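## Task

Pick up the small foam block that sits on the desk and set it down on this room's counter. The robot must not tip over or finish leaning. The block has to stay on the counter without the robot holding it in place at the end.

## Robot and tools

Robot: a Hello Robot Stretch 4, about 1.6 m tall, with an omni-wheel base (rim within 0.23 m of the base origin), a lift on a mast, one arm that telescopes forward, a wrist with yaw, pitch and roll, and a two-finger gripper. There is only one arm. There are two scenes, each with its own random room and start. Finishing scene 1 returns scene 2's task. A loose object may occasionally get nudged by something outside the robot's control.

Frames: the base frame sits on the floor under the base centre, with x forward, y left and z up. hand_pose is a point between the open fingertips, expressed in the base frame, and its printed value may be slightly wrong. The odometry frame is the base frame as it was at the scene's start. Heading runs from -3.142 to 3.142 and is positive to the left.

Tool execute_actions: {"actions": [one action] or [], "cameras": list or null}. An action may contain "base", "joints" or both, plus the optional "pace" and "contact_limits". Alternatively it may contain only "end_of_arm": "enable_torque", which re-energises wrist or gripper motors that shut off.
- base: a relative offset from where the base last reported itself, holding exactly one key. translate_m is a straight drive in metres, forward positive, range -2 to 2. strafe_m is a sideways move in metres, left positive, range -2 to 2. rotate_rad is a turn in place in radians, counter-clockwise (left) positive, range -3.2 to 3.2.
- joints: absolute targets keyed by joint name. lift_m is 0 to 1.2 m. arm_m is the extension, 0 to 0.55 m. wrist_yaw_rad is -1.134 to 4.276, where 0 points forward, positive turns left, 3.14 is folded back, and above 3.4 the arm may block it. wrist_pitch_rad is -1.117 to 4.259, where 0 is level and 1.57 points down. wrist_roll_rad is -1.117 to 4.259, where 0 puts the fingers level and positive turns clockwise when viewed from behind. gripper_m is the fingertip gap in metres, -0.038 to 0.141; below 0 the fingers press together. A joint counts as done within ±0.004 for lift, arm and gripper, ±0.02 for yaw and roll, and ±0.05 for pitch. A target outside a joint's range is clipped and the result reports it. Any other bad value or unknown key makes the whole call refused, and nothing moves.
- pace: "slow", "default", "fast" or "max". Base speeds are 0.1, 0.3, 0.4 or 0.6 m/s and turn rates 1, 2, 3 or 4 rad/s. With lift_m above 0.2 these are reduced, down to 0.3 m/s and 1 rad/s at 1.2.
- contact_limits: {"arm_m": 0 to 0.75}. This is how hard the arm may push before it stops. The default is 0.5; use low values for gentle probing.
Every motion in an action starts together. No action may exceed 15 s. A joint you leave out can keep pushing toward its previous target. If any result reports a stop, the remaining calls in that reply are skipped.
cameras: head_camera (top of the mast, looking forward and down; turn the base to aim it), head_left_camera and head_right_camera (fisheyes aimed more steeply down, which also show the base and arm), wrist_camera (looks along the fingers), or "all". Null or omitted means all, and [] means none. Calibration (K, distortion, T_world_to_cam mapping base frame to camera) is given per camera and is slightly inexact; errors grow for the wrist camera when the arm is extended.

Other tools: wait {seconds 0 to 10} returns the state and images without commanding anything. zoom_image {camera, region [x0,y0,x1,y1] in pixels, at most 504x504} enlarges part of that camera's latest image. finished_scene {scene 1 or 2} ends the scene for good and reports success. Replying without a tool call ends every remaining scene.

Results: base_status and joint_status give how each motion ended. done means the target was reached; for the base it only means the wheels turned the commanded amount. off_target means the motion came to rest short and may still be pushing. contact_stop_at_<key> means it met something, and that part then goes slack. limit_stop_at_<name> means a built-in limit stopped it. limit_stop_at_tilt means a lean above 6 degrees, and lift, arm and wheels go slack. limit_stop_at_own_body is a self-collision stop that tends to happen with pitch below -0.2 combined with a strong roll. torque_fault means a wrist motor went limp; send enable_torque to recover. on_its_own lists uncommanded behaviour; "held at" there is a target, not a position. lidar_m holds 12 distances in 30-degree sectors counter-clockwise from ahead (4th left, 7th behind, 10th right); "-" means nothing seen or closer than 0.25 m. It detects tabletops but misses glass and thin legs. wrist_depth_mm is a 7x7 grid of depths in mm (100 to 2000), read from the top left. base_odometry counts wheel rotations, so wheel slip shows up as motion. If turned_by_wheels and turned_by_imu differ by more than about 0.1 rad, there was a collision or slip. base_tilt reports forward and right lean in degrees. motor_effort is in percent, with the peak in brackets; the readings are noisy and offset.

Grasping: close to a gap smaller than the object's width. The squeeze pulls the object toward the wrist by up to about a third of the difference. Neither the gap reading nor done proves a grasp; look for a clear change in gripper effort instead. A load in a level gripper moves the pitch effort away from 0. If the fingertips jam on a surface, raise the lift. A typical first move is lift_m 0.4 with wrist_yaw_rad 0, which unfolds the wrist.

Avoid the following: tipping, which means not driving or turning with more than 1 kg held and the arm extended beyond 0.2 m, especially at fast paces; hard or sustained pushes, particularly with the gripper high; drops, slams and torque faults; and leaving an object propped on the gripper. Release the object, move the gripper clear, confirm the object rests on the counter on its own, and only then call finished_scene.

Each tool is called after "Call:" in YAML: its name, and indented under it one key for each argument.

## Session

Call:
execute_actions:
  actions: []

Scene clock: 0.00 s.
base_odometry: x=+0.000 y=+0.000 heading=+0.000 (m, m, rad; odometry frame)
turned_by_wheels: +0.000 (rad since the last result)
turned_by_imu: +0.000 (rad since the last result)
base_tilt: forward=-0.2 right=-0.3 (deg)
lidar_m: 1.03 2.04 1.65 1.05 0.94 0.95 1.19 1.68 1.68 1.81 0.83 0.85
base_status: not commanded
joint_positions: lift_m=+0.203 arm_m=+0.001 wrist_yaw_rad=+3.069 wrist_pitch_rad=-0.007 wrist_roll_rad=+0.013 gripper_m=+0.057
joint_status: not commanded
motor_effort: lift_m=+19 arm_m=+0 wrist_yaw_rad=+1 wrist_pitch_rad=-6 wrist_roll_rad=+1 gripper_m=-5 wheel_0=+0 wheel_1=+0 wheel_2=+0 (%)
hand_pose: x=-0.1100 y=+0.1081 z=+0.3828 quat_wxyz=(+0.036, +0.004, +0.006, +0.999) (m; base frame)
wrist_depth_mm: - 131 1983 - 1255 1160 1078 / 107 133 255 - 1118 976 1160 / 130 137 - - 1118 976 1182 / 1576 1808 - - 1499 1336 1118 / 1366 1576 1499 1499 1078 946 1060 / 946 904 946 1078 1025 931 866 / 715 759 - 891 854 904 854
pictures: head_camera, head_left_camera, head_right_camera, wrist_camera
Images, in order (width x height): head_camera 420x560, head_left_camera 420x672, head_right_camera 420x672, wrist_camera 616x392.

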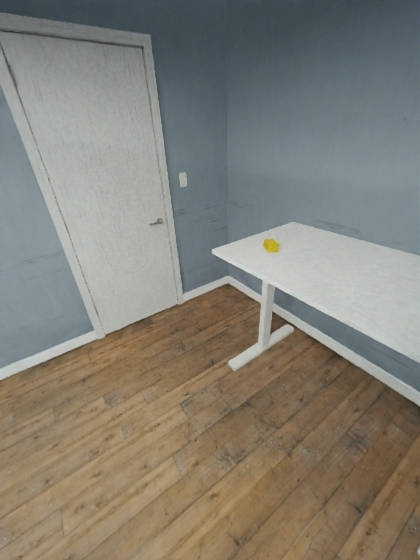

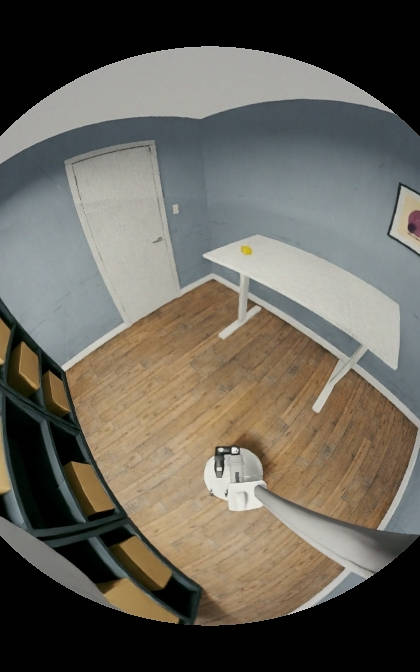

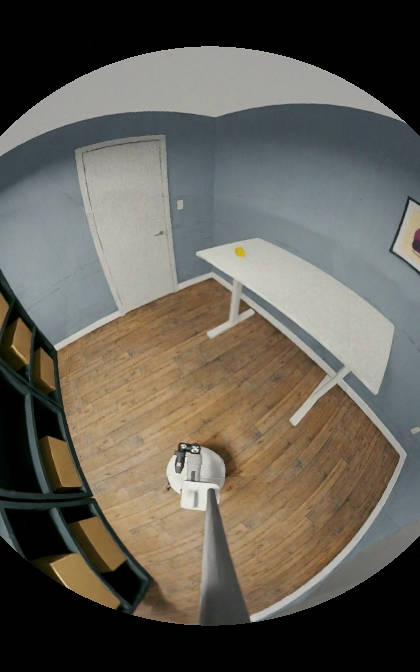

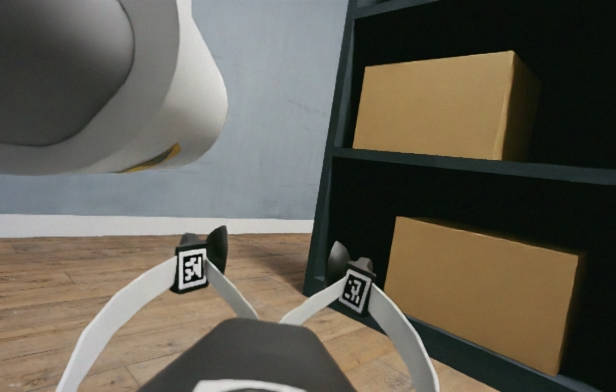

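Call:
execute_actions:
  actions:
    - {"base":{"rotate_rad":-0.87},"joints":{"lift_m":0.95,"wrist_yaw_rad":0,"gripper_m":0.13},"pace":"fast"}

Scene clock: 14.80 s.
base_odometry: x=+0.000 y=+0.000 heading=-0.869 (m, m, rad; odometry frame)
turned_by_wheels: -0.869 (rad since the last result)
turned_by_imu: -0.875 (rad since the last result)
base_tilt: forward=-0.1 right=-0.3 (deg)
lidar_m: 0.84 0.87 1.21 2.04 1.36 0.98 0.94 0.97 1.74 1.64 1.73 0.87
base_status: done
joint_positions: lift_m=+0.950 arm_m=+0.001 wrist_yaw_rad=+0.000 wrist_pitch_rad=-0.007 wrist_roll_rad=+0.013 gripper_m=+0.130
joint_status: all done
motor_effort: lift_m=+25(26) arm_m=+0(0) wrist_yaw_rad=-1(4) wrist_pitch_rad=-7(6) wrist_roll_rad=+1(1) gripper_m=+0(5) wheel_0=+3(11) wheel_1=+2(12) wheel_2=+4(14) (%)
hand_pose: x=+0.4599 y=-0.0873 z=+1.1299 quat_wxyz=(+1.000, +0.006, -0.004, +0.000) (m; base frame)
wrist_depth_mm: 1336 1336 1366 1336 1336 1366 1397 / 1336 1366 1397 1366 1366 1397 1430 / 1397 1366 1366 1397 1397 1430 1430 / 1336 1397 1464 1464 1464 1430 1430 / 723 204 904 1060 1430 1464 1430 / 1397 1464 627 640 215 1464 1499 / 1430 1430 - 1464 1397 1464 1499
pictures: head_camera, head_left_camera, head_right_camera, wrist_camera
camera_calibration (this result's frames):
wrist_camera: T_world_to_cam=[[-0.0239147, -0.994139, 0.10543, -0.20462], [-0.0528067, -0.104056, -0.993169, 1.17865], [0.998318, -0.0293188, -0.0500087, -0.176243], [0, 0, 0, 1]] pos_world=[0.233294, -0.0859421, 1.18335]
Images, in order (width x height): head_camera 420x560, head_left_camera 420x672, head_right_camera 420x672, wrist_camera 616x392.

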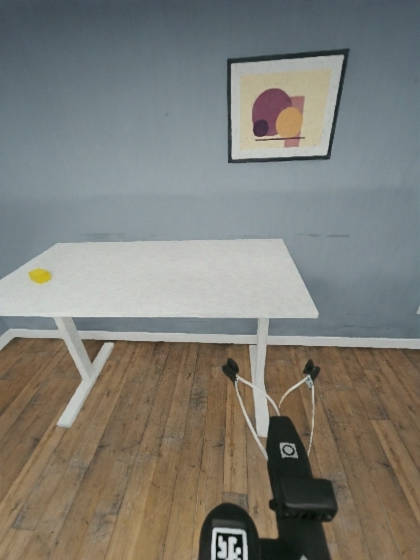

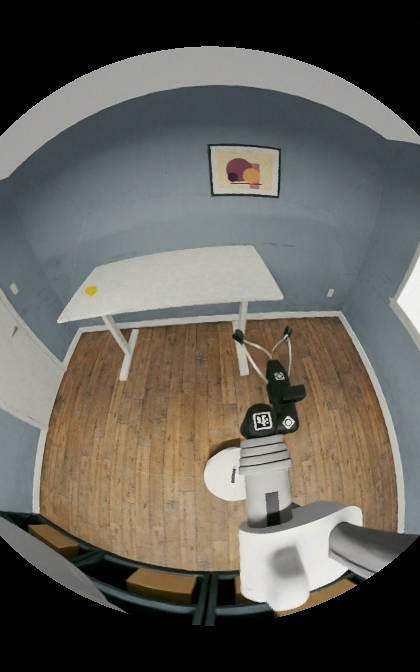

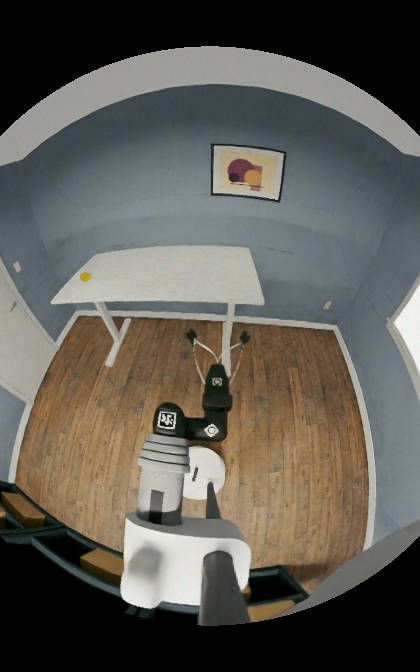

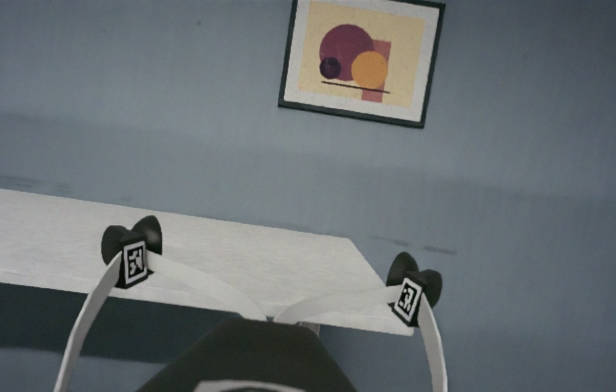

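Call:
execute_actions:
  actions:
    - {"base":{"strafe_m":1.08},"joints":{"wrist_pitch_rad":0.5,"lift_m":1.0},"pace":"fast"}
  cameras: []

Call:
execute_actions:
  actions:
    - {"base":{"translate_m":0.35},"joints":{"arm_m":0.15},"pace":"fast"}

Scene clock: 21.13 s.
base_odometry: x=+0.825 y=+0.697 heading=-0.869 (m, m, rad; odometry frame)
turned_by_wheels: +0.000 (rad since the last result)
turned_by_imu: +0.008 (rad since the last result)
base_tilt: forward=-0.2 right=-0.3 (deg)
lidar_m: 0.84 1.27 0.99 0.95 1.01 0.97 0.93 0.97 1.36 2.74 1.19 0.87
base_status: done
joint_positions: lift_m=+1.000 arm_m=+0.001 wrist_yaw_rad=+0.000 wrist_pitch_rad=+0.501 wrist_roll_rad=+0.013 gripper_m=+0.130
joint_status: all done
motor_effort: lift_m=+25(31) arm_m=+0(0) wrist_yaw_rad=+0(1) wrist_pitch_rad=-5(6) wrist_roll_rad=+1(1) gripper_m=+0(1) wheel_0=-3(12) wheel_1=+2(13) wheel_2=+0(3) (%)
hand_pose: x=+0.4244 y=-0.0874 z=+1.0392 quat_wxyz=(+0.969, +0.006, +0.248, -0.002) (m; base frame)
wrist_depth_mm: 1336 1336 1308 1255 1308 1281 1281 / 1430 1464 820 809 917 1098 1281 / 1576 1576 1537 1042 707 723 788 / 1618 1756 1708 1756 1708 1576 1576 / 1430 204 1618 1808 1756 1756 1756 / 1336 1336 1336 1430 214 1661 1618 / 1182 1205 - 1336 1336 1397 1464
pictures: none
No camera images: the call's "cameras" was empty. Leave "cameras" out to get every camera's image.

Scene clock: 23.57 s.
base_odometry: x=+1.051 y=+0.430 heading=-0.869 (m, m, rad; odometry frame)
turned_by_wheels: +0.000 (rad since the last result)
turned_by_imu: +0.000 (rad since the last result)
base_tilt: forward=-0.1 right=-0.4 (deg)
lidar_m: 0.50 1.34 0.99 0.92 1.00 1.33 1.28 1.34 1.86 2.73 0.72 0.51
base_status: done
joint_positions: lift_m=+1.000 arm_m=+0.148 wrist_yaw_rad=+0.000 wrist_pitch_rad=+0.502 wrist_roll_rad=+0.013 gripper_m=+0.130
joint_status: all done
motor_effort: lift_m=+25(25) arm_m=+8(7) wrist_yaw_rad=+0(2) wrist_pitch_rad=-6(6) wrist_roll_rad=+1(0) gripper_m=-1(0) wheel_0=+4(9) wheel_1=+3(8) wheel_2=-4(16) (%)
hand_pose: x=+0.5723 y=-0.0874 z=+1.0391 quat_wxyz=(+0.969, +0.006, +0.248, -0.002) (m; base frame)
wrist_depth_mm: 891 878 842 842 831 820 809 / 960 946 809 798 878 891 891 / 1042 1008 530 580 634 699 778 / 1138 394 413 410 466 517 559 / 1205 204 345 366 384 410 436 / 271 276 273 297 215 343 357 / 237 250 - 271 273 291 303
pictures: head_camera, head_left_camera, head_right_camera, wrist_camera
camera_calibration (this result's frames):
wrist_camera: T_world_to_cam=[[0.0303186, -0.994127, 0.103885, -0.221857], [-0.530099, -0.104104, -0.841521, 1.20996], [0.847393, -0.0295554, -0.530142, 0.2923], [0, 0, 0, 1]] pos_world=[0.40043, -0.0859532, 1.19621]
Images, in order (width x height): head_camera 420x560, head_left_camera 420x672, head_right_camera 420x672, wrist_camera 616x392.

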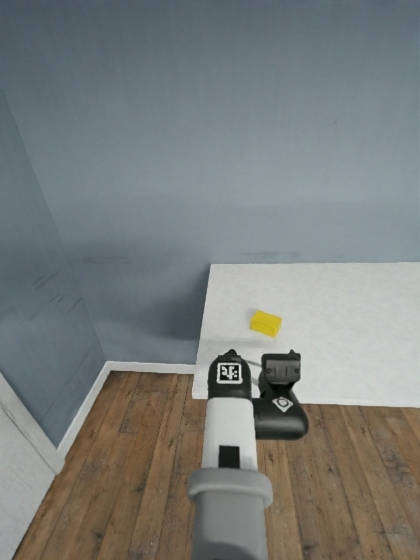

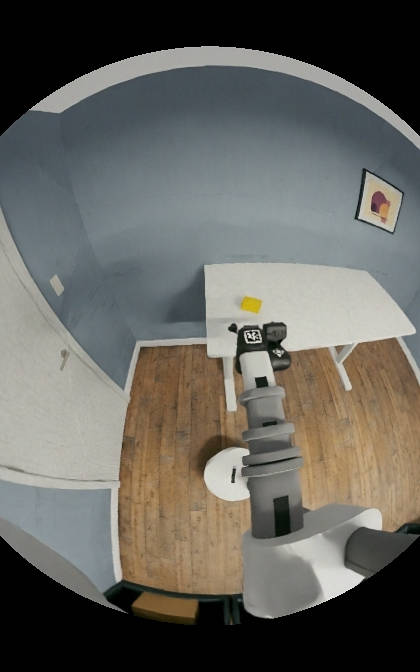

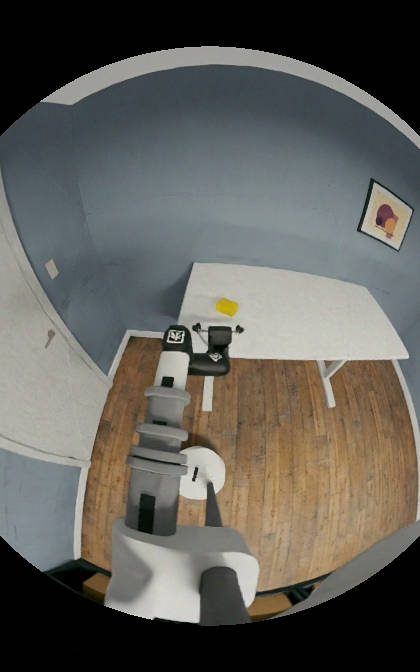

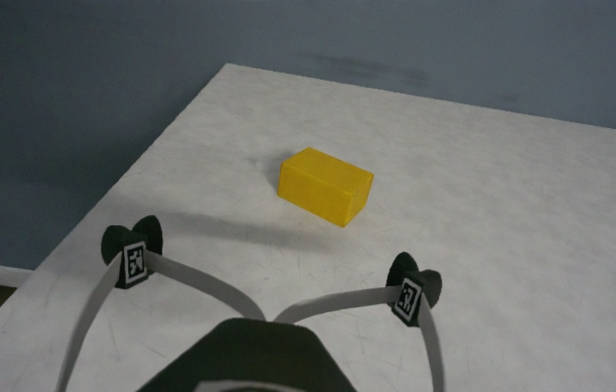

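Call:
execute_actions:
  actions:
    - {"base":{"strafe_m":0.07},"joints":{"arm_m":0.42,"lift_m":1.02,"wrist_yaw_rad":-0.5,"gripper_m":0.141},"pace":"fast"}
  cameras: ["head_camera","wrist_camera"]

Scene clock: 40.77 s.
base_odometry: x=+1.104 y=+0.475 heading=-0.869 (m, m, rad; odometry frame)
turned_by_wheels: +0.000 (rad since the last result)
turned_by_imu: +0.002 (rad since the last result)
base_tilt: forward=-0.1 right=-0.4 (deg)
lidar_m: 0.47 1.25 0.89 0.86 0.93 1.31 1.27 1.33 1.84 2.80 0.73 0.52
base_status: done
joint_positions: lift_m=+1.020 arm_m=+0.418 wrist_yaw_rad=-0.500 wrist_pitch_rad=+0.502 wrist_roll_rad=+0.013 gripper_m=+0.141
joint_status: all done
motor_effort: lift_m=+25(27) arm_m=+9(10) wrist_yaw_rad=-1(8) wrist_pitch_rad=-6(6) wrist_roll_rad=+1(1) gripper_m=+0(0) wheel_0=-1(10) wheel_1=+1(13) wheel_2=+0(3) (%)
hand_pose: x=+0.7694 y=-0.1979 z=+1.0591 quat_wxyz=(+0.938, +0.067, +0.239, -0.241) (m; base frame)
wrist_depth_mm: 554 597 654 723 798 891 1025 / 591 647 691 768 878 976 1160 / 488 535 574 627 691 759 842 / 402 427 455 484 521 554 603 / 340 193 373 394 418 442 469 / 290 301 254 263 220 362 387 / 256 268 - 293 297 314 330
pictures: head_camera, wrist_camera
camera_calibration (this result's frames):
wrist_camera: T_world_to_cam=[[-0.449822, -0.887056, 0.103883, 0.0508415], [-0.515202, 0.162711, -0.841482, 1.36106], [0.729539, -0.432038, -0.530204, 0.143668], [0, 0, 0, 1]] pos_world=[0.61928, -0.11429, 1.2162]
Images, in order (width x height): head_camera 420x560, wrist_camera 616x392.

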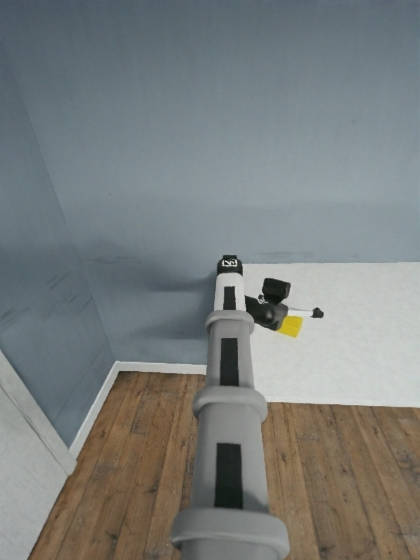

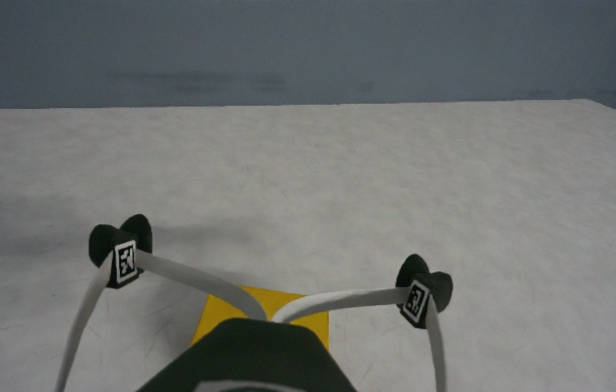

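Call:
execute_actions:
  actions:
    - {"joints":{"arm_m":0.41,"lift_m":0.955}}
  cameras: ["head_camera","wrist_camera"]

Scene clock: 44.43 s.
base_odometry: x=+1.104 y=+0.475 heading=-0.869 (m, m, rad; odometry frame)
turned_by_wheels: +0.000 (rad since the last result)
turned_by_imu: +0.001 (rad since the last result)
base_tilt: forward=-0.1 right=-0.4 (deg)
lidar_m: 0.49 1.24 0.91 0.85 0.93 1.30 1.28 1.33 1.87 2.82 0.69 0.51
base_status: not commanded
joint_positions: lift_m=+0.955 arm_m=+0.412 wrist_yaw_rad=-0.500 wrist_pitch_rad=+0.502 wrist_roll_rad=+0.013 gripper_m=+0.141
joint_status: all done
motor_effort: lift_m=+15(27) arm_m=-9(12) wrist_yaw_rad=+0(0) wrist_pitch_rad=-6(6) wrist_roll_rad=+1(0) gripper_m=-1(1) wheel_0=-2(2) wheel_1=+1(1) wheel_2=+0(0) (%)
hand_pose: x=+0.7626 y=-0.1980 z=+0.9949 quat_wxyz=(+0.938, +0.067, +0.239, -0.241) (m; base frame)
wrist_depth_mm: 559 603 668 723 809 904 1042 / 492 535 591 668 759 878 1025 / 373 402 436 473 521 569 640 / 304 320 342 366 394 424 459 / 256 193 223 235 315 336 355 / 221 227 208 206 220 277 291 / 194 204 - 223 225 239 248
pictures: head_camera, wrist_camera
camera_calibration (this result's frames):
wrist_camera: T_world_to_cam=[[-0.450023, -0.886954, 0.103883, 0.0545517], [-0.515165, 0.162828, -0.841482, 1.30348], [0.729441, -0.432203, -0.530204, 0.114669], [0, 0, 0, 1]] pos_world=[0.61241, -0.114297, 1.15198]
Images, in order (width x height): head_camera 420x560, wrist_camera 616x392.

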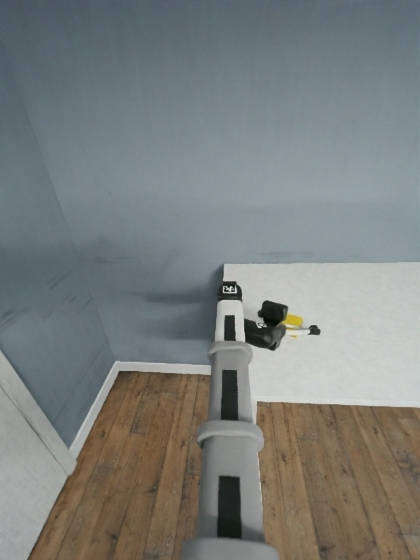

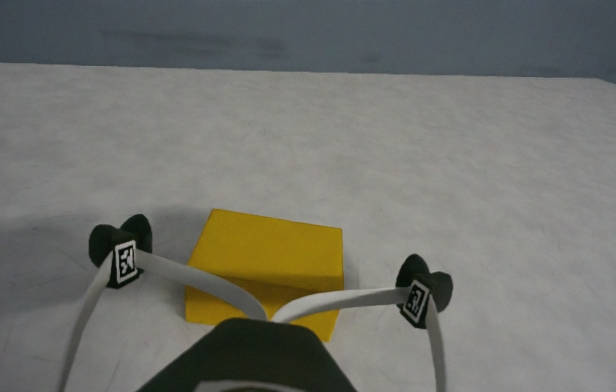

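Call:
execute_actions:
  actions:
    - {"joints":{"lift_m":0.941}}
  cameras: ["wrist_camera"]

Call:
execute_actions:
  actions:
    - {"joints":{"gripper_m":0.04}}
  cameras: ["wrist_camera"]

Scene clock: 48.07 s.
base_odometry: x=+1.104 y=+0.475 heading=-0.869 (m, m, rad; odometry frame)
turned_by_wheels: +0.000 (rad since the last result)
turned_by_imu: +0.001 (rad since the last result)
base_tilt: forward=-0.2 right=-0.4 (deg)
lidar_m: 0.49 1.24 0.90 0.86 0.94 1.30 1.26 1.35 1.87 2.79 0.71 0.50
base_status: not commanded
joint_positions: lift_m=+0.941 arm_m=+0.412 wrist_yaw_rad=-0.500 wrist_pitch_rad=+0.502 wrist_roll_rad=+0.013 gripper_m=+0.141
joint_status: all done
motor_effort: lift_m=+15(17) arm_m=-9(9) wrist_yaw_rad=+0(0) wrist_pitch_rad=-6(7) wrist_roll_rad=+1(1) gripper_m=+0(1) wheel_0=-1(1) wheel_1=+1(1) wheel_2=+0(0) (%)
hand_pose: x=+0.7625 y=-0.1980 z=+0.9809 quat_wxyz=(+0.938, +0.067, +0.239, -0.241) (m; base frame)
wrist_depth_mm: 559 609 661 723 798 904 1060 / 452 488 549 621 699 820 976 / 345 375 402 439 484 530 597 / 283 300 315 340 364 394 421 / 239 193 204 211 294 314 334 / 204 211 208 204 220 256 270 / 181 190 - 207 209 222 230
pictures: wrist_camera
camera_calibration (this result's frames):
wrist_camera: T_world_to_cam=[[-0.450023, -0.886954, 0.103883, 0.0560059], [-0.515165, 0.162828, -0.841482, 1.29169], [0.729441, -0.432203, -0.530204, 0.107245], [0, 0, 0, 1]] pos_world=[0.612409, -0.114297, 1.13798]
Images, in order (width x height): wrist_camera 616x392.

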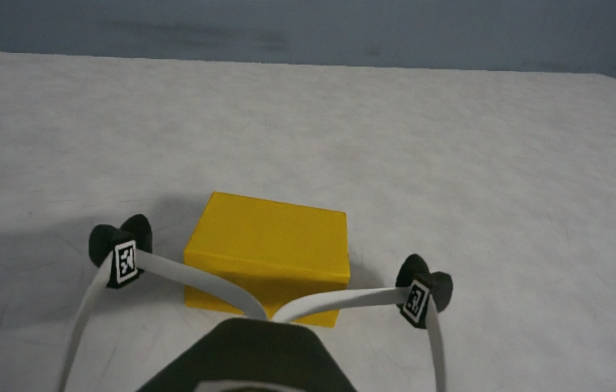

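Scene clock: 50.07 s.
base_odometry: x=+1.104 y=+0.475 heading=-0.869 (m, m, rad; odometry frame)
turned_by_wheels: +0.000 (rad since the last result)
turned_by_imu: +0.001 (rad since the last result)
base_tilt: forward=-0.2 right=-0.4 (deg)
lidar_m: 0.47 1.25 0.91 0.86 0.92 1.32 1.27 1.32 1.84 2.79 0.72 0.51
base_status: not commanded
joint_positions: lift_m=+0.941 arm_m=+0.412 wrist_yaw_rad=-0.500 wrist_pitch_rad=+0.502 wrist_roll_rad=+0.013 gripper_m=+0.040
joint_status: all done
motor_effort: lift_m=+15(15) arm_m=-9(9) wrist_yaw_rad=+0(0) wrist_pitch_rad=-6(7) wrist_roll_rad=+1(1) gripper_m=-20(22) wheel_0=-1(2) wheel_1=+1(1) wheel_2=+0(0) (%)
hand_pose: x=+0.7625 y=-0.1980 z=+0.9809 quat_wxyz=(+0.938, +0.067, +0.239, -0.241) (m; base frame)
wrist_depth_mm: 564 609 661 723 809 904 1025 / 452 492 554 621 699 820 976 / 345 373 402 439 480 535 591 / 283 300 314 340 368 392 424 / 238 237 192 200 290 312 332 / 199 208 190 192 191 258 271 / 182 190 - 206 211 216 230
pictures: wrist_camera
camera_calibration (this result's frames):
wrist_camera: T_world_to_cam=[[-0.450023, -0.886954, 0.103883, 0.0560058], [-0.515165, 0.162828, -0.841482, 1.29169], [0.729441, -0.432203, -0.530204, 0.107245], [0, 0, 0, 1]] pos_world=[0.612409, -0.114297, 1.13798]
Images, in order (width x height): wrist_camera 616x392.

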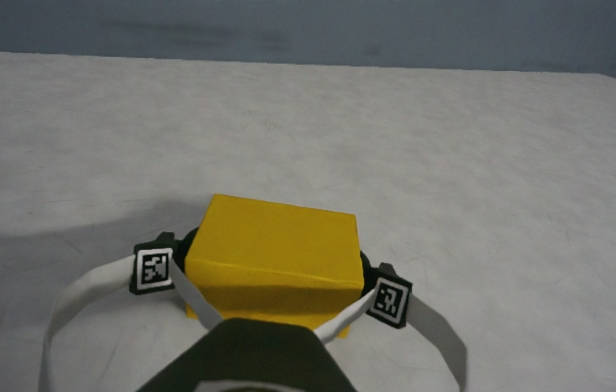

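Call:
execute_actions:
  actions:
    - {"joints":{"lift_m":1.02},"pace":"fast"}
  cameras: ["wrist_camera"]

Call:
execute_actions:
  actions:
    - {"base":{"rotate_rad":-1.84},"joints":{"arm_m":0.0,"wrist_yaw_rad":0},"pace":"fast"}

Scene clock: 55.37 s.
base_odometry: x=+1.104 y=+0.475 heading=-0.869 (m, m, rad; odometry frame)
turned_by_wheels: +0.000 (rad since the last result)
turned_by_imu: +0.001 (rad since the last result)
base_tilt: forward=-0.2 right=-0.4 (deg)
lidar_m: 0.49 1.24 0.91 0.85 0.94 1.31 1.26 1.34 1.82 2.81 0.71 0.50
base_status: not commanded
joint_positions: lift_m=+1.020 arm_m=+0.412 wrist_yaw_rad=-0.500 wrist_pitch_rad=+0.502 wrist_roll_rad=+0.013 gripper_m=+0.040
joint_status: all done
motor_effort: lift_m=+25(28) arm_m=-9(9) wrist_yaw_rad=+0(0) wrist_pitch_rad=-6(7) wrist_roll_rad=+1(0) gripper_m=-20(18) wheel_0=-1(2) wheel_1=+1(1) wheel_2=+0(0) (%)
hand_pose: x=+0.7625 y=-0.1979 z=+1.0590 quat_wxyz=(+0.938, +0.067, +0.239, -0.241) (m; base frame)
wrist_depth_mm: 564 609 661 723 798 904 1042 / 597 640 699 768 866 991 1160 / 492 530 574 621 683 768 842 / 399 427 449 488 517 564 603 / 340 338 191 199 410 442 469 / 282 297 191 192 190 366 387 / 258 270 - 291 300 307 330
pictures: wrist_camera
camera_calibration (this result's frames):
wrist_camera: T_world_to_cam=[[-0.450004, -0.886965, 0.103876, 0.0478771], [-0.515324, 0.162915, -0.841368, 1.35745], [0.729341, -0.432149, -0.530386, 0.148985], [0, 0, 0, 1]] pos_world=[0.612409, -0.114299, 1.21616]
Images, in order (width x height): wrist_camera 616x392.

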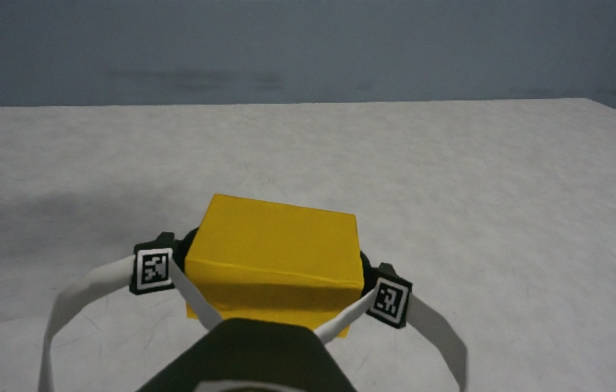

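Scene clock: 57.83 s.
base_odometry: x=+1.104 y=+0.475 heading=-2.708 (m, m, rad; odometry frame)
turned_by_wheels: -1.839 (rad since the last result)
turned_by_imu: -1.856 (rad since the last result)
base_tilt: forward=-0.2 right=-0.4 (deg)
lidar_m: 2.81 1.05 0.57 0.49 0.48 0.96 0.86 0.86 1.04 1.27 1.25 1.48
base_status: done
joint_positions: lift_m=+1.020 arm_m=+0.002 wrist_yaw_rad=+0.000 wrist_pitch_rad=+0.502 wrist_roll_rad=+0.013 gripper_m=+0.040
joint_status: all done
motor_effort: lift_m=+25(25) arm_m=-9(7) wrist_yaw_rad=+2(8) wrist_pitch_rad=-8(8) wrist_roll_rad=+1(1) gripper_m=-20(20) wheel_0=+5(9) wheel_1=+4(10) wheel_2=+7(13) (%)
hand_pose: x=+0.4258 y=-0.0875 z=+1.0589 quat_wxyz=(+0.969, +0.006, +0.249, -0.002) (m; base frame)
wrist_depth_mm: - - - - - 1756 1229 / - - - - - 1756 1308 / - - - - - 1618 1537 / 1921 1983 - - - 1756 1255 / 1499 1618 191 200 1983 1661 1255 / 1281 1366 190 193 190 1576 1308 / 1229 1229 - 1366 1366 1397 1229
pictures: head_camera, head_left_camera, head_right_camera, wrist_camera
camera_calibration (this result's frames):
wrist_camera: T_world_to_cam=[[0.0299585, -0.994139, 0.103871, -0.219416], [-0.530605, -0.103884, -0.841229, 1.14891], [0.84709, -0.0299125, -0.530607, 0.427539], [0, 0, 0, 1]] pos_world=[0.254025, -0.0859872, 1.21614]
Images, in order (width x height): head_camera 420x560, head_left_camera 420x672, head_right_camera 420x672, wrist_camera 616x392.

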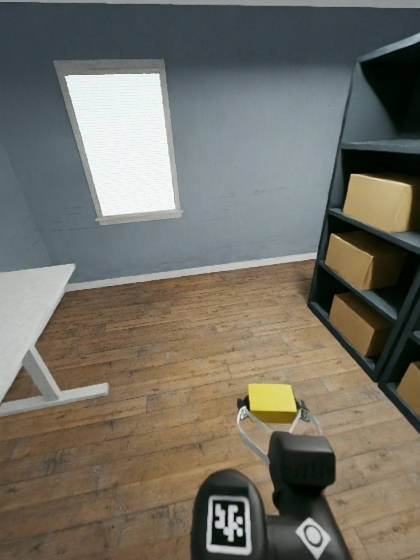

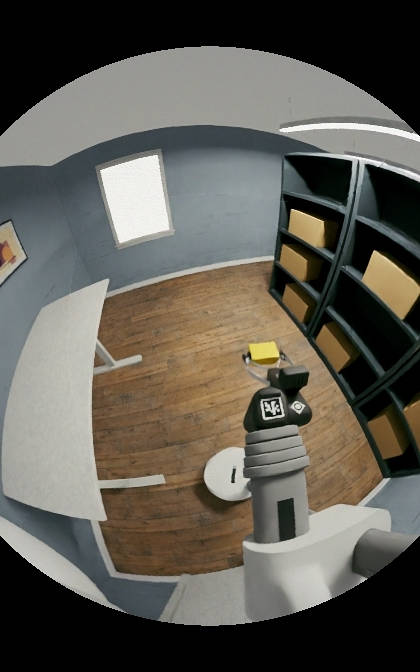

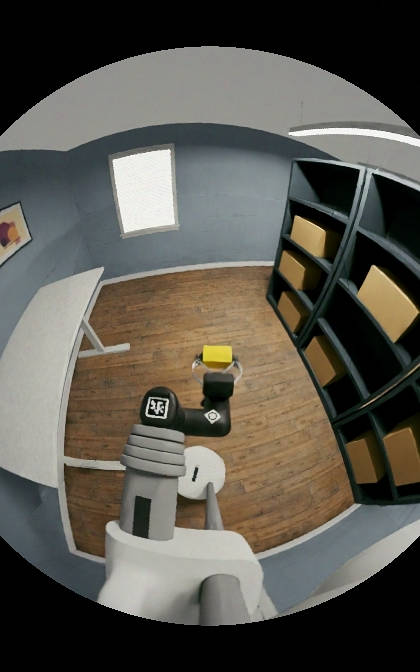

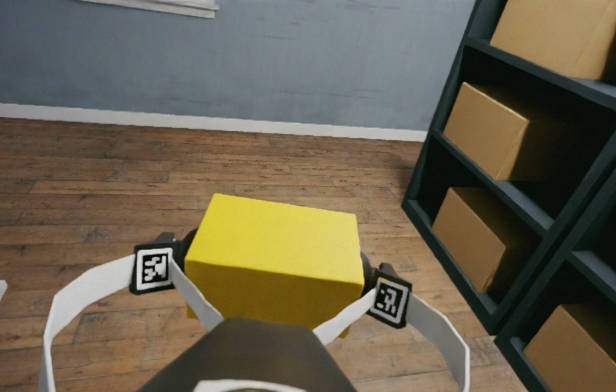

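Call:
execute_actions:
  actions:
    - {"base":{"translate_m":2.0},"joints":{"lift_m":0.4},"pace":"max"}
  cameras: []

Call:
execute_actions:
  actions:
    - {"base":{"rotate_rad":-1.28},"pace":"fast"}
  cameras: []

Call:
execute_actions:
  actions:
    - {"base":{"strafe_m":0.42},"pace":"max"}

Scene clock: 70.57 s.
base_odometry: x=-0.710 y=-0.366 heading=-2.708 (m, m, rad; odometry frame)
turned_by_wheels: +0.000 (rad since the last result)
turned_by_imu: -0.006 (rad since the last result)
base_tilt: forward=-0.2 right=-0.4 (deg)
lidar_m: 0.91 0.90 1.04 1.81 1.14 1.20 2.81 1.56 0.88 0.74 1.85 1.07
base_status: done
joint_positions: lift_m=+0.400 arm_m=+0.002 wrist_yaw_rad=+0.000 wrist_pitch_rad=+0.502 wrist_roll_rad=+0.013 gripper_m=+0.040
joint_status: all done
motor_effort: lift_m=+17(24) arm_m=-8(9) wrist_yaw_rad=+0(1) wrist_pitch_rad=-8(8) wrist_roll_rad=+0(0) gripper_m=-19(20) wheel_0=+4(9) wheel_1=+3(10) wheel_2=-4(15) (%)
hand_pose: x=+0.4258 y=-0.0874 z=+0.4396 quat_wxyz=(+0.969, +0.006, +0.249, -0.002) (m; base frame)
wrist_depth_mm: 580 615 640 668 707 741 778 / 627 661 691 732 778 820 866 / 683 723 759 798 854 891 976 / 741 788 809 854 931 1025 1098 / 750 750 191 200 946 991 1042 / 634 661 190 193 190 831 878 / 585 615 - 668 676 699 741
pictures: none
No camera images: the call's "cameras" was empty. Leave "cameras" out to get every camera's image.

Scene clock: 72.17 s.
base_odometry: x=-0.710 y=-0.366 heading=+2.296 (m, m, rad; odometry frame)
turned_by_wheels: -1.279 (rad since the last result)
turned_by_imu: -1.291 (rad since the last result)
base_tilt: forward=-0.2 right=-0.3 (deg)
lidar_m: 0.76 1.28 0.92 0.91 0.94 1.30 1.82 1.15 1.49 2.78 1.06 0.77
base_status: done
joint_positions: lift_m=+0.400 arm_m=+0.002 wrist_yaw_rad=+0.000 wrist_pitch_rad=+0.502 wrist_roll_rad=+0.013 gripper_m=+0.040
joint_status: not commanded
motor_effort: lift_m=+17(17) arm_m=-9(9) wrist_yaw_rad=+1(1) wrist_pitch_rad=-7(8) wrist_roll_rad=+1(0) gripper_m=-20(21) wheel_0=+3(9) wheel_1=+2(13) wheel_2=+4(15) (%)
hand_pose: x=+0.4258 y=-0.0875 z=+0.4396 quat_wxyz=(+0.969, +0.006, +0.249, -0.002) (m; base frame)
wrist_depth_mm: 1366 - - 492 477 473 477 / 1336 1661 1708 960 946 931 931 / 1138 1229 1308 1060 1025 715 809 / 904 960 1008 931 917 634 621 / 759 759 192 200 768 676 668 / 634 661 191 192 190 732 741 / 580 615 - 668 668 699 732
pictures: none
No camera images: the call's "cameras" was empty. Leave "cameras" out to get every camera's image.

Scene clock: 74.23 s.
base_odometry: x=-1.025 y=-0.645 heading=+2.296 (m, m, rad; odometry frame)
turned_by_wheels: +0.000 (rad since the last result)
turned_by_imu: +0.003 (rad since the last result)
base_tilt: forward=-0.3 right=-0.3 (deg)
lidar_m: 1.81 0.69 0.50 0.48 0.52 0.69 1.80 1.36 1.50 2.77 1.06 0.89
base_status: done
joint_positions: lift_m=+0.400 arm_m=+0.002 wrist_yaw_rad=+0.000 wrist_pitch_rad=+0.502 wrist_roll_rad=+0.013 gripper_m=+0.040
joint_status: not commanded
motor_effort: lift_m=+17(17) arm_m=-9(9) wrist_yaw_rad=+1(1) wrist_pitch_rad=-8(7) wrist_roll_rad=+0(0) gripper_m=-20(21) wheel_0=+2(14) wheel_1=-3(17) wheel_2=+0(3) (%)
hand_pose: x=+0.4258 y=-0.0874 z=+0.4396 quat_wxyz=(+0.969, +0.006, +0.249, -0.002) (m; base frame)
wrist_depth_mm: 798 1138 - - - - 603 / 820 1182 1708 1983 - 866 574 / 842 1138 1308 1430 1537 809 580 / 842 960 1008 1060 1138 778 842 / 768 768 191 200 931 759 878 / 640 661 190 192 190 768 768 / 580 609 - 654 668 699 732
pictures: head_camera, head_left_camera, head_right_camera, wrist_camera
camera_calibration (this result's frames):
wrist_camera: T_world_to_cam=[[0.030244, -0.994131, 0.103873, -0.155135], [-0.530608, -0.104037, -0.841209, 0.627884], [0.847078, -0.0296741, -0.53064, 0.0989646], [0, 0, 0, 1]] pos_world=[0.254021, -0.0859642, 0.59681]
Images, in order (width x height): head_camera 420x560, head_left_camera 420x672, head_right_camera 420x672, wrist_camera 616x392.

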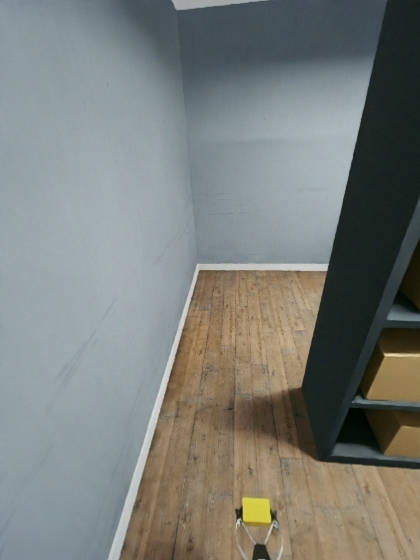

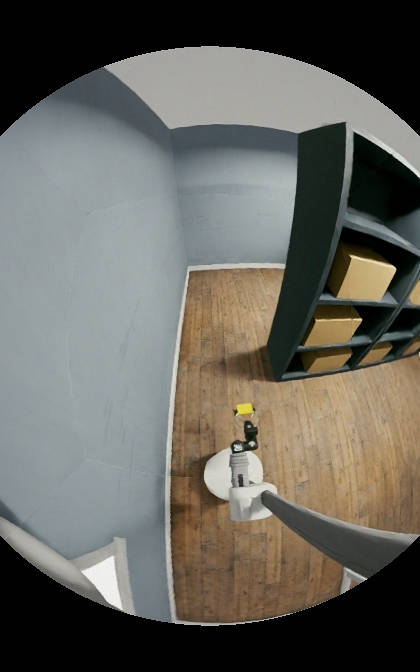

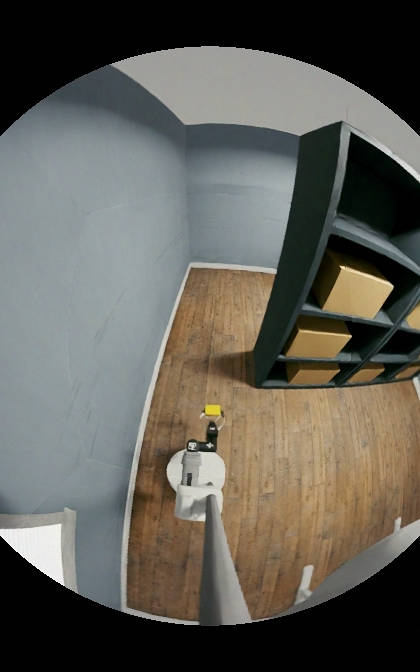

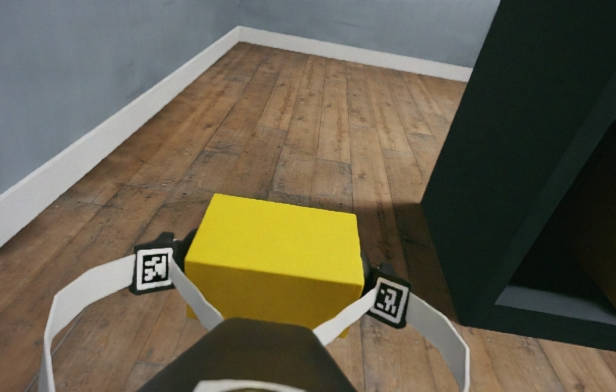

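Call:
execute_actions:
  actions:
    - {"base":{"translate_m":1.75},"pace":"max"}

Scene clock: 80.20 s.
base_odometry: x=-2.186 y=+0.665 heading=+2.296 (m, m, rad; odometry frame)
turned_by_wheels: +0.000 (rad since the last result)
turned_by_imu: -0.005 (rad since the last result)
base_tilt: forward=-0.1 right=-0.3 (deg)
lidar_m: 1.18 0.64 0.47 0.44 0.48 0.69 1.99 0.69 0.74 2.13 1.42 1.22
base_status: done
joint_positions: lift_m=+0.400 arm_m=+0.002 wrist_yaw_rad=+0.000 wrist_pitch_rad=+0.502 wrist_roll_rad=+0.013 gripper_m=+0.040
joint_status: not commanded
motor_effort: lift_m=+17(17) arm_m=-8(8) wrist_yaw_rad=+1(1) wrist_pitch_rad=-7(7) wrist_roll_rad=+0(1) gripper_m=-21(20) wheel_0=+4(10) wheel_1=+2(10) wheel_2=-2(19) (%)
hand_pose: x=+0.4258 y=-0.0874 z=+0.4396 quat_wxyz=(+0.969, +0.006, +0.249, -0.002) (m; base frame)
wrist_depth_mm: 768 878 891 866 866 842 842 / 778 960 946 931 917 917 904 / 809 1042 1042 1008 991 976 976 / 820 976 1008 1042 1078 1078 1078 / 750 759 191 200 931 991 1078 / 627 661 190 193 190 820 878 / 591 615 - 661 676 683 741
pictures: head_camera, head_left_camera, head_right_camera, wrist_camera
camera_calibration (this result's frames):
wrist_camera: T_world_to_cam=[[0.0303073, -0.994129, 0.103873, -0.155143], [-0.530581, -0.104072, -0.841221, 0.627864], [0.847092, -0.0296181, -0.53062, 0.0989385], [0, 0, 0, 1]] pos_world=[0.254025, -0.0859588, 0.596787]
Images, in order (width x height): head_camera 420x560, head_left_camera 420x672, head_right_camera 420x672, wrist_camera 616x392.

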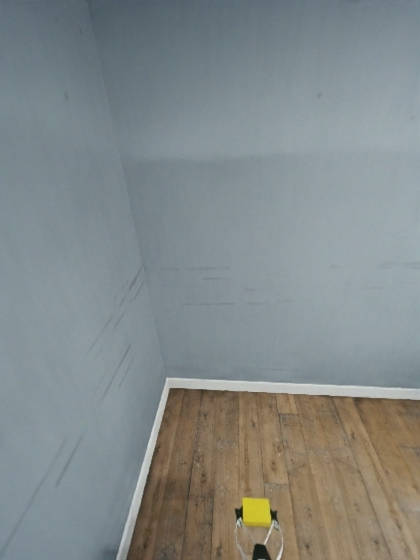

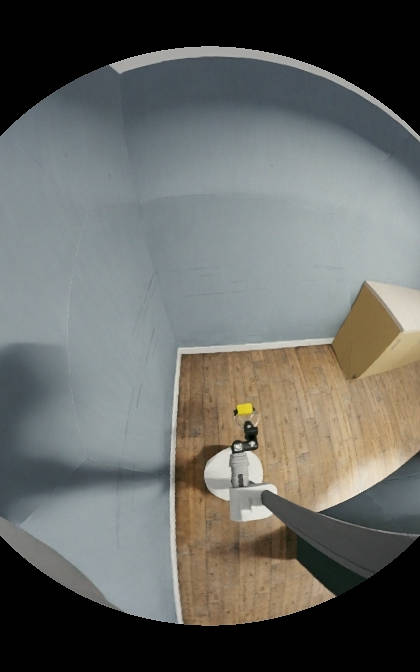

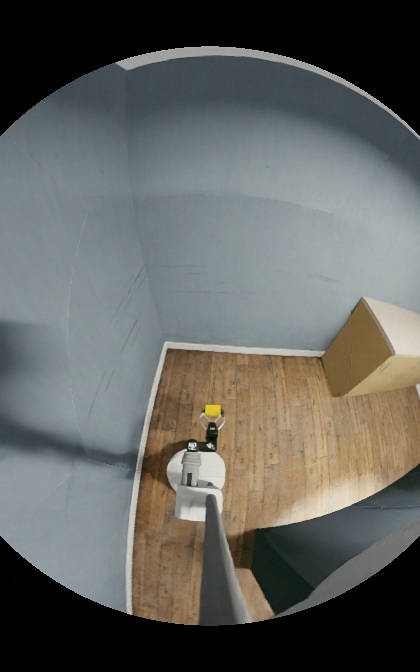

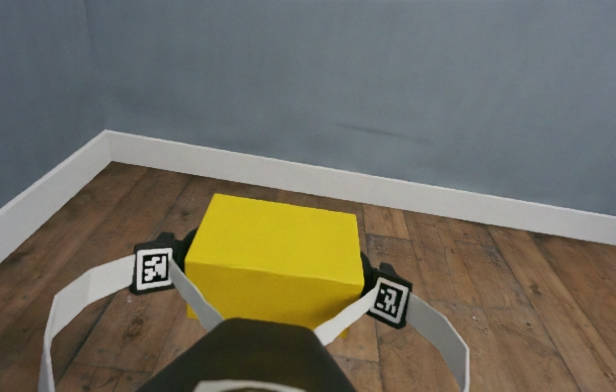

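Call:
execute_actions:
  actions:
    - {"base":{"strafe_m":-1.45},"joints":{"lift_m":1.02},"pace":"max"}

Scene clock: 86.23 s.
base_odometry: x=-1.101 y=+1.627 heading=+2.296 (m, m, rad; odometry frame)
turned_by_wheels: +0.000 (rad since the last result)
turned_by_imu: -0.009 (rad since the last result)
base_tilt: forward=-0.2 right=-0.3 (deg)
lidar_m: 0.54 1.20 1.67 1.90 0.73 0.53 0.50 0.51 0.74 1.82 0.78 0.57
base_status: done
joint_positions: lift_m=+1.020 arm_m=+0.002 wrist_yaw_rad=+0.000 wrist_pitch_rad=+0.502 wrist_roll_rad=+0.013 gripper_m=+0.040
joint_status: all done
motor_effort: lift_m=+23(26) arm_m=-8(8) wrist_yaw_rad=+1(0) wrist_pitch_rad=-7(8) wrist_roll_rad=+1(1) gripper_m=-21(19) wheel_0=-2(14) wheel_1=+1(16) wheel_2=+0(2) (%)
hand_pose: x=+0.4258 y=-0.0874 z=+1.0591 quat_wxyz=(+0.969, +0.006, +0.248, -0.002) (m; base frame)
wrist_depth_mm: 878 878 866 842 831 831 831 / 976 946 904 904 904 904 878 / 1042 991 668 732 788 866 917 / 1118 512 517 554 603 647 699 / 1281 418 191 199 480 512 544 / 1281 508 191 192 191 449 459 / 1182 597 - 521 549 530 517
pictures: head_camera, head_left_camera, head_right_camera, wrist_camera
camera_calibration (this result's frames):
wrist_camera: T_world_to_cam=[[0.030149, -0.994133, 0.103876, -0.219472], [-0.530537, -0.103992, -0.841259, 1.14907], [0.847125, -0.0297468, -0.53056, 0.427606], [0, 0, 0, 1]] pos_world=[0.254007, -0.0859711, 1.21634]
Images, in order (width x height): head_camera 420x560, head_left_camera 420x672, head_right_camera 420x672, wrist_camera 616x392.

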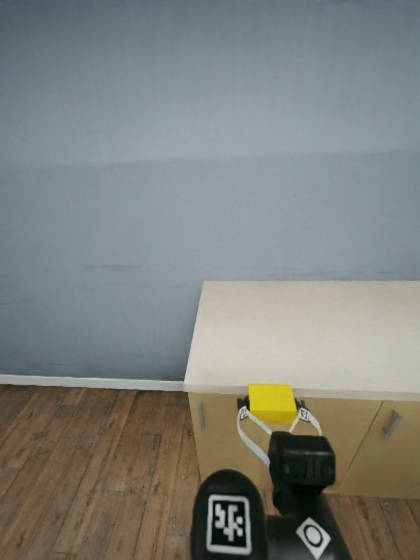

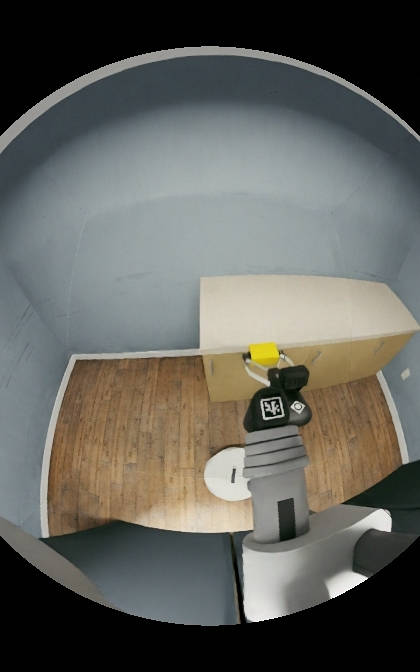

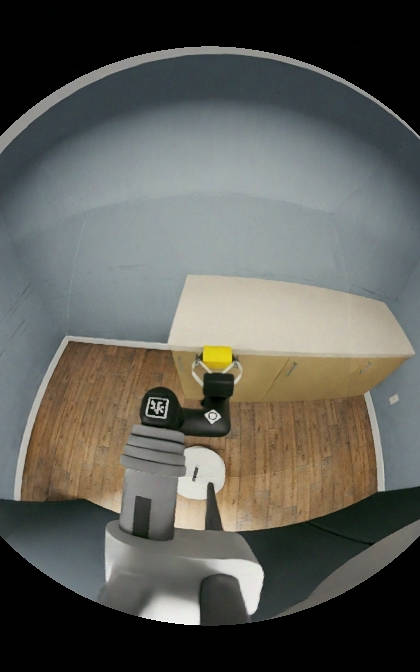

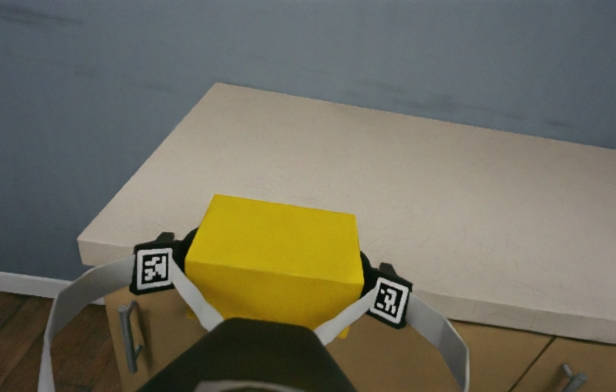

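Call:
execute_actions:
  actions:
    - {"joints":{"lift_m":0.92,"arm_m":0.33},"pace":"fast"}
  cameras: ["wrist_camera"]

Scene clock: 90.70 s.
base_odometry: x=-1.101 y=+1.627 heading=+2.296 (m, m, rad; odometry frame)
turned_by_wheels: +0.000 (rad since the last result)
turned_by_imu: +0.002 (rad since the last result)
base_tilt: forward=-0.2 right=-0.3 (deg)
lidar_m: 0.54 1.20 1.67 1.90 0.74 0.53 0.50 0.53 0.74 1.81 0.78 0.57
base_status: not commanded
joint_positions: lift_m=+0.920 arm_m=+0.328 wrist_yaw_rad=+0.000 wrist_pitch_rad=+0.502 wrist_roll_rad=+0.013 gripper_m=+0.040
joint_status: all done
motor_effort: lift_m=+16(19) arm_m=+9(7) wrist_yaw_rad=+0(1) wrist_pitch_rad=-7(7) wrist_roll_rad=+1(1) gripper_m=-21(19) wheel_0=-1(1) wheel_1=+0(1) wheel_2=+0(0) (%)
hand_pose: x=+0.7522 y=-0.0874 z=+0.9597 quat_wxyz=(+0.969, +0.006, +0.248, -0.001) (m; base frame)
wrist_depth_mm: 564 564 554 549 544 544 530 / 609 603 585 591 585 574 569 / 661 413 445 484 530 580 615 / 314 330 347 375 399 433 466 / 262 260 191 199 319 343 362 / 219 229 191 191 190 285 298 / 200 209 - 228 232 239 253
pictures: wrist_camera
camera_calibration (this result's frames):
wrist_camera: T_world_to_cam=[[0.0304489, -0.994124, 0.10388, -0.219138], [-0.530388, -0.104159, -0.841332, 1.23859], [0.847208, -0.029479, -0.530443, 0.0981862], [0, 0, 0, 1]] pos_world=[0.580419, -0.0859455, 1.11691]
Images, in order (width x height): wrist_camera 616x392.

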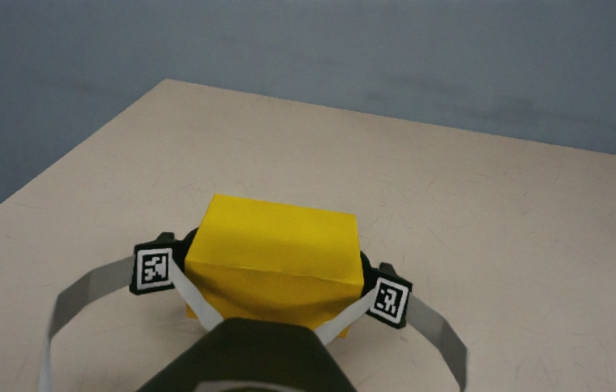

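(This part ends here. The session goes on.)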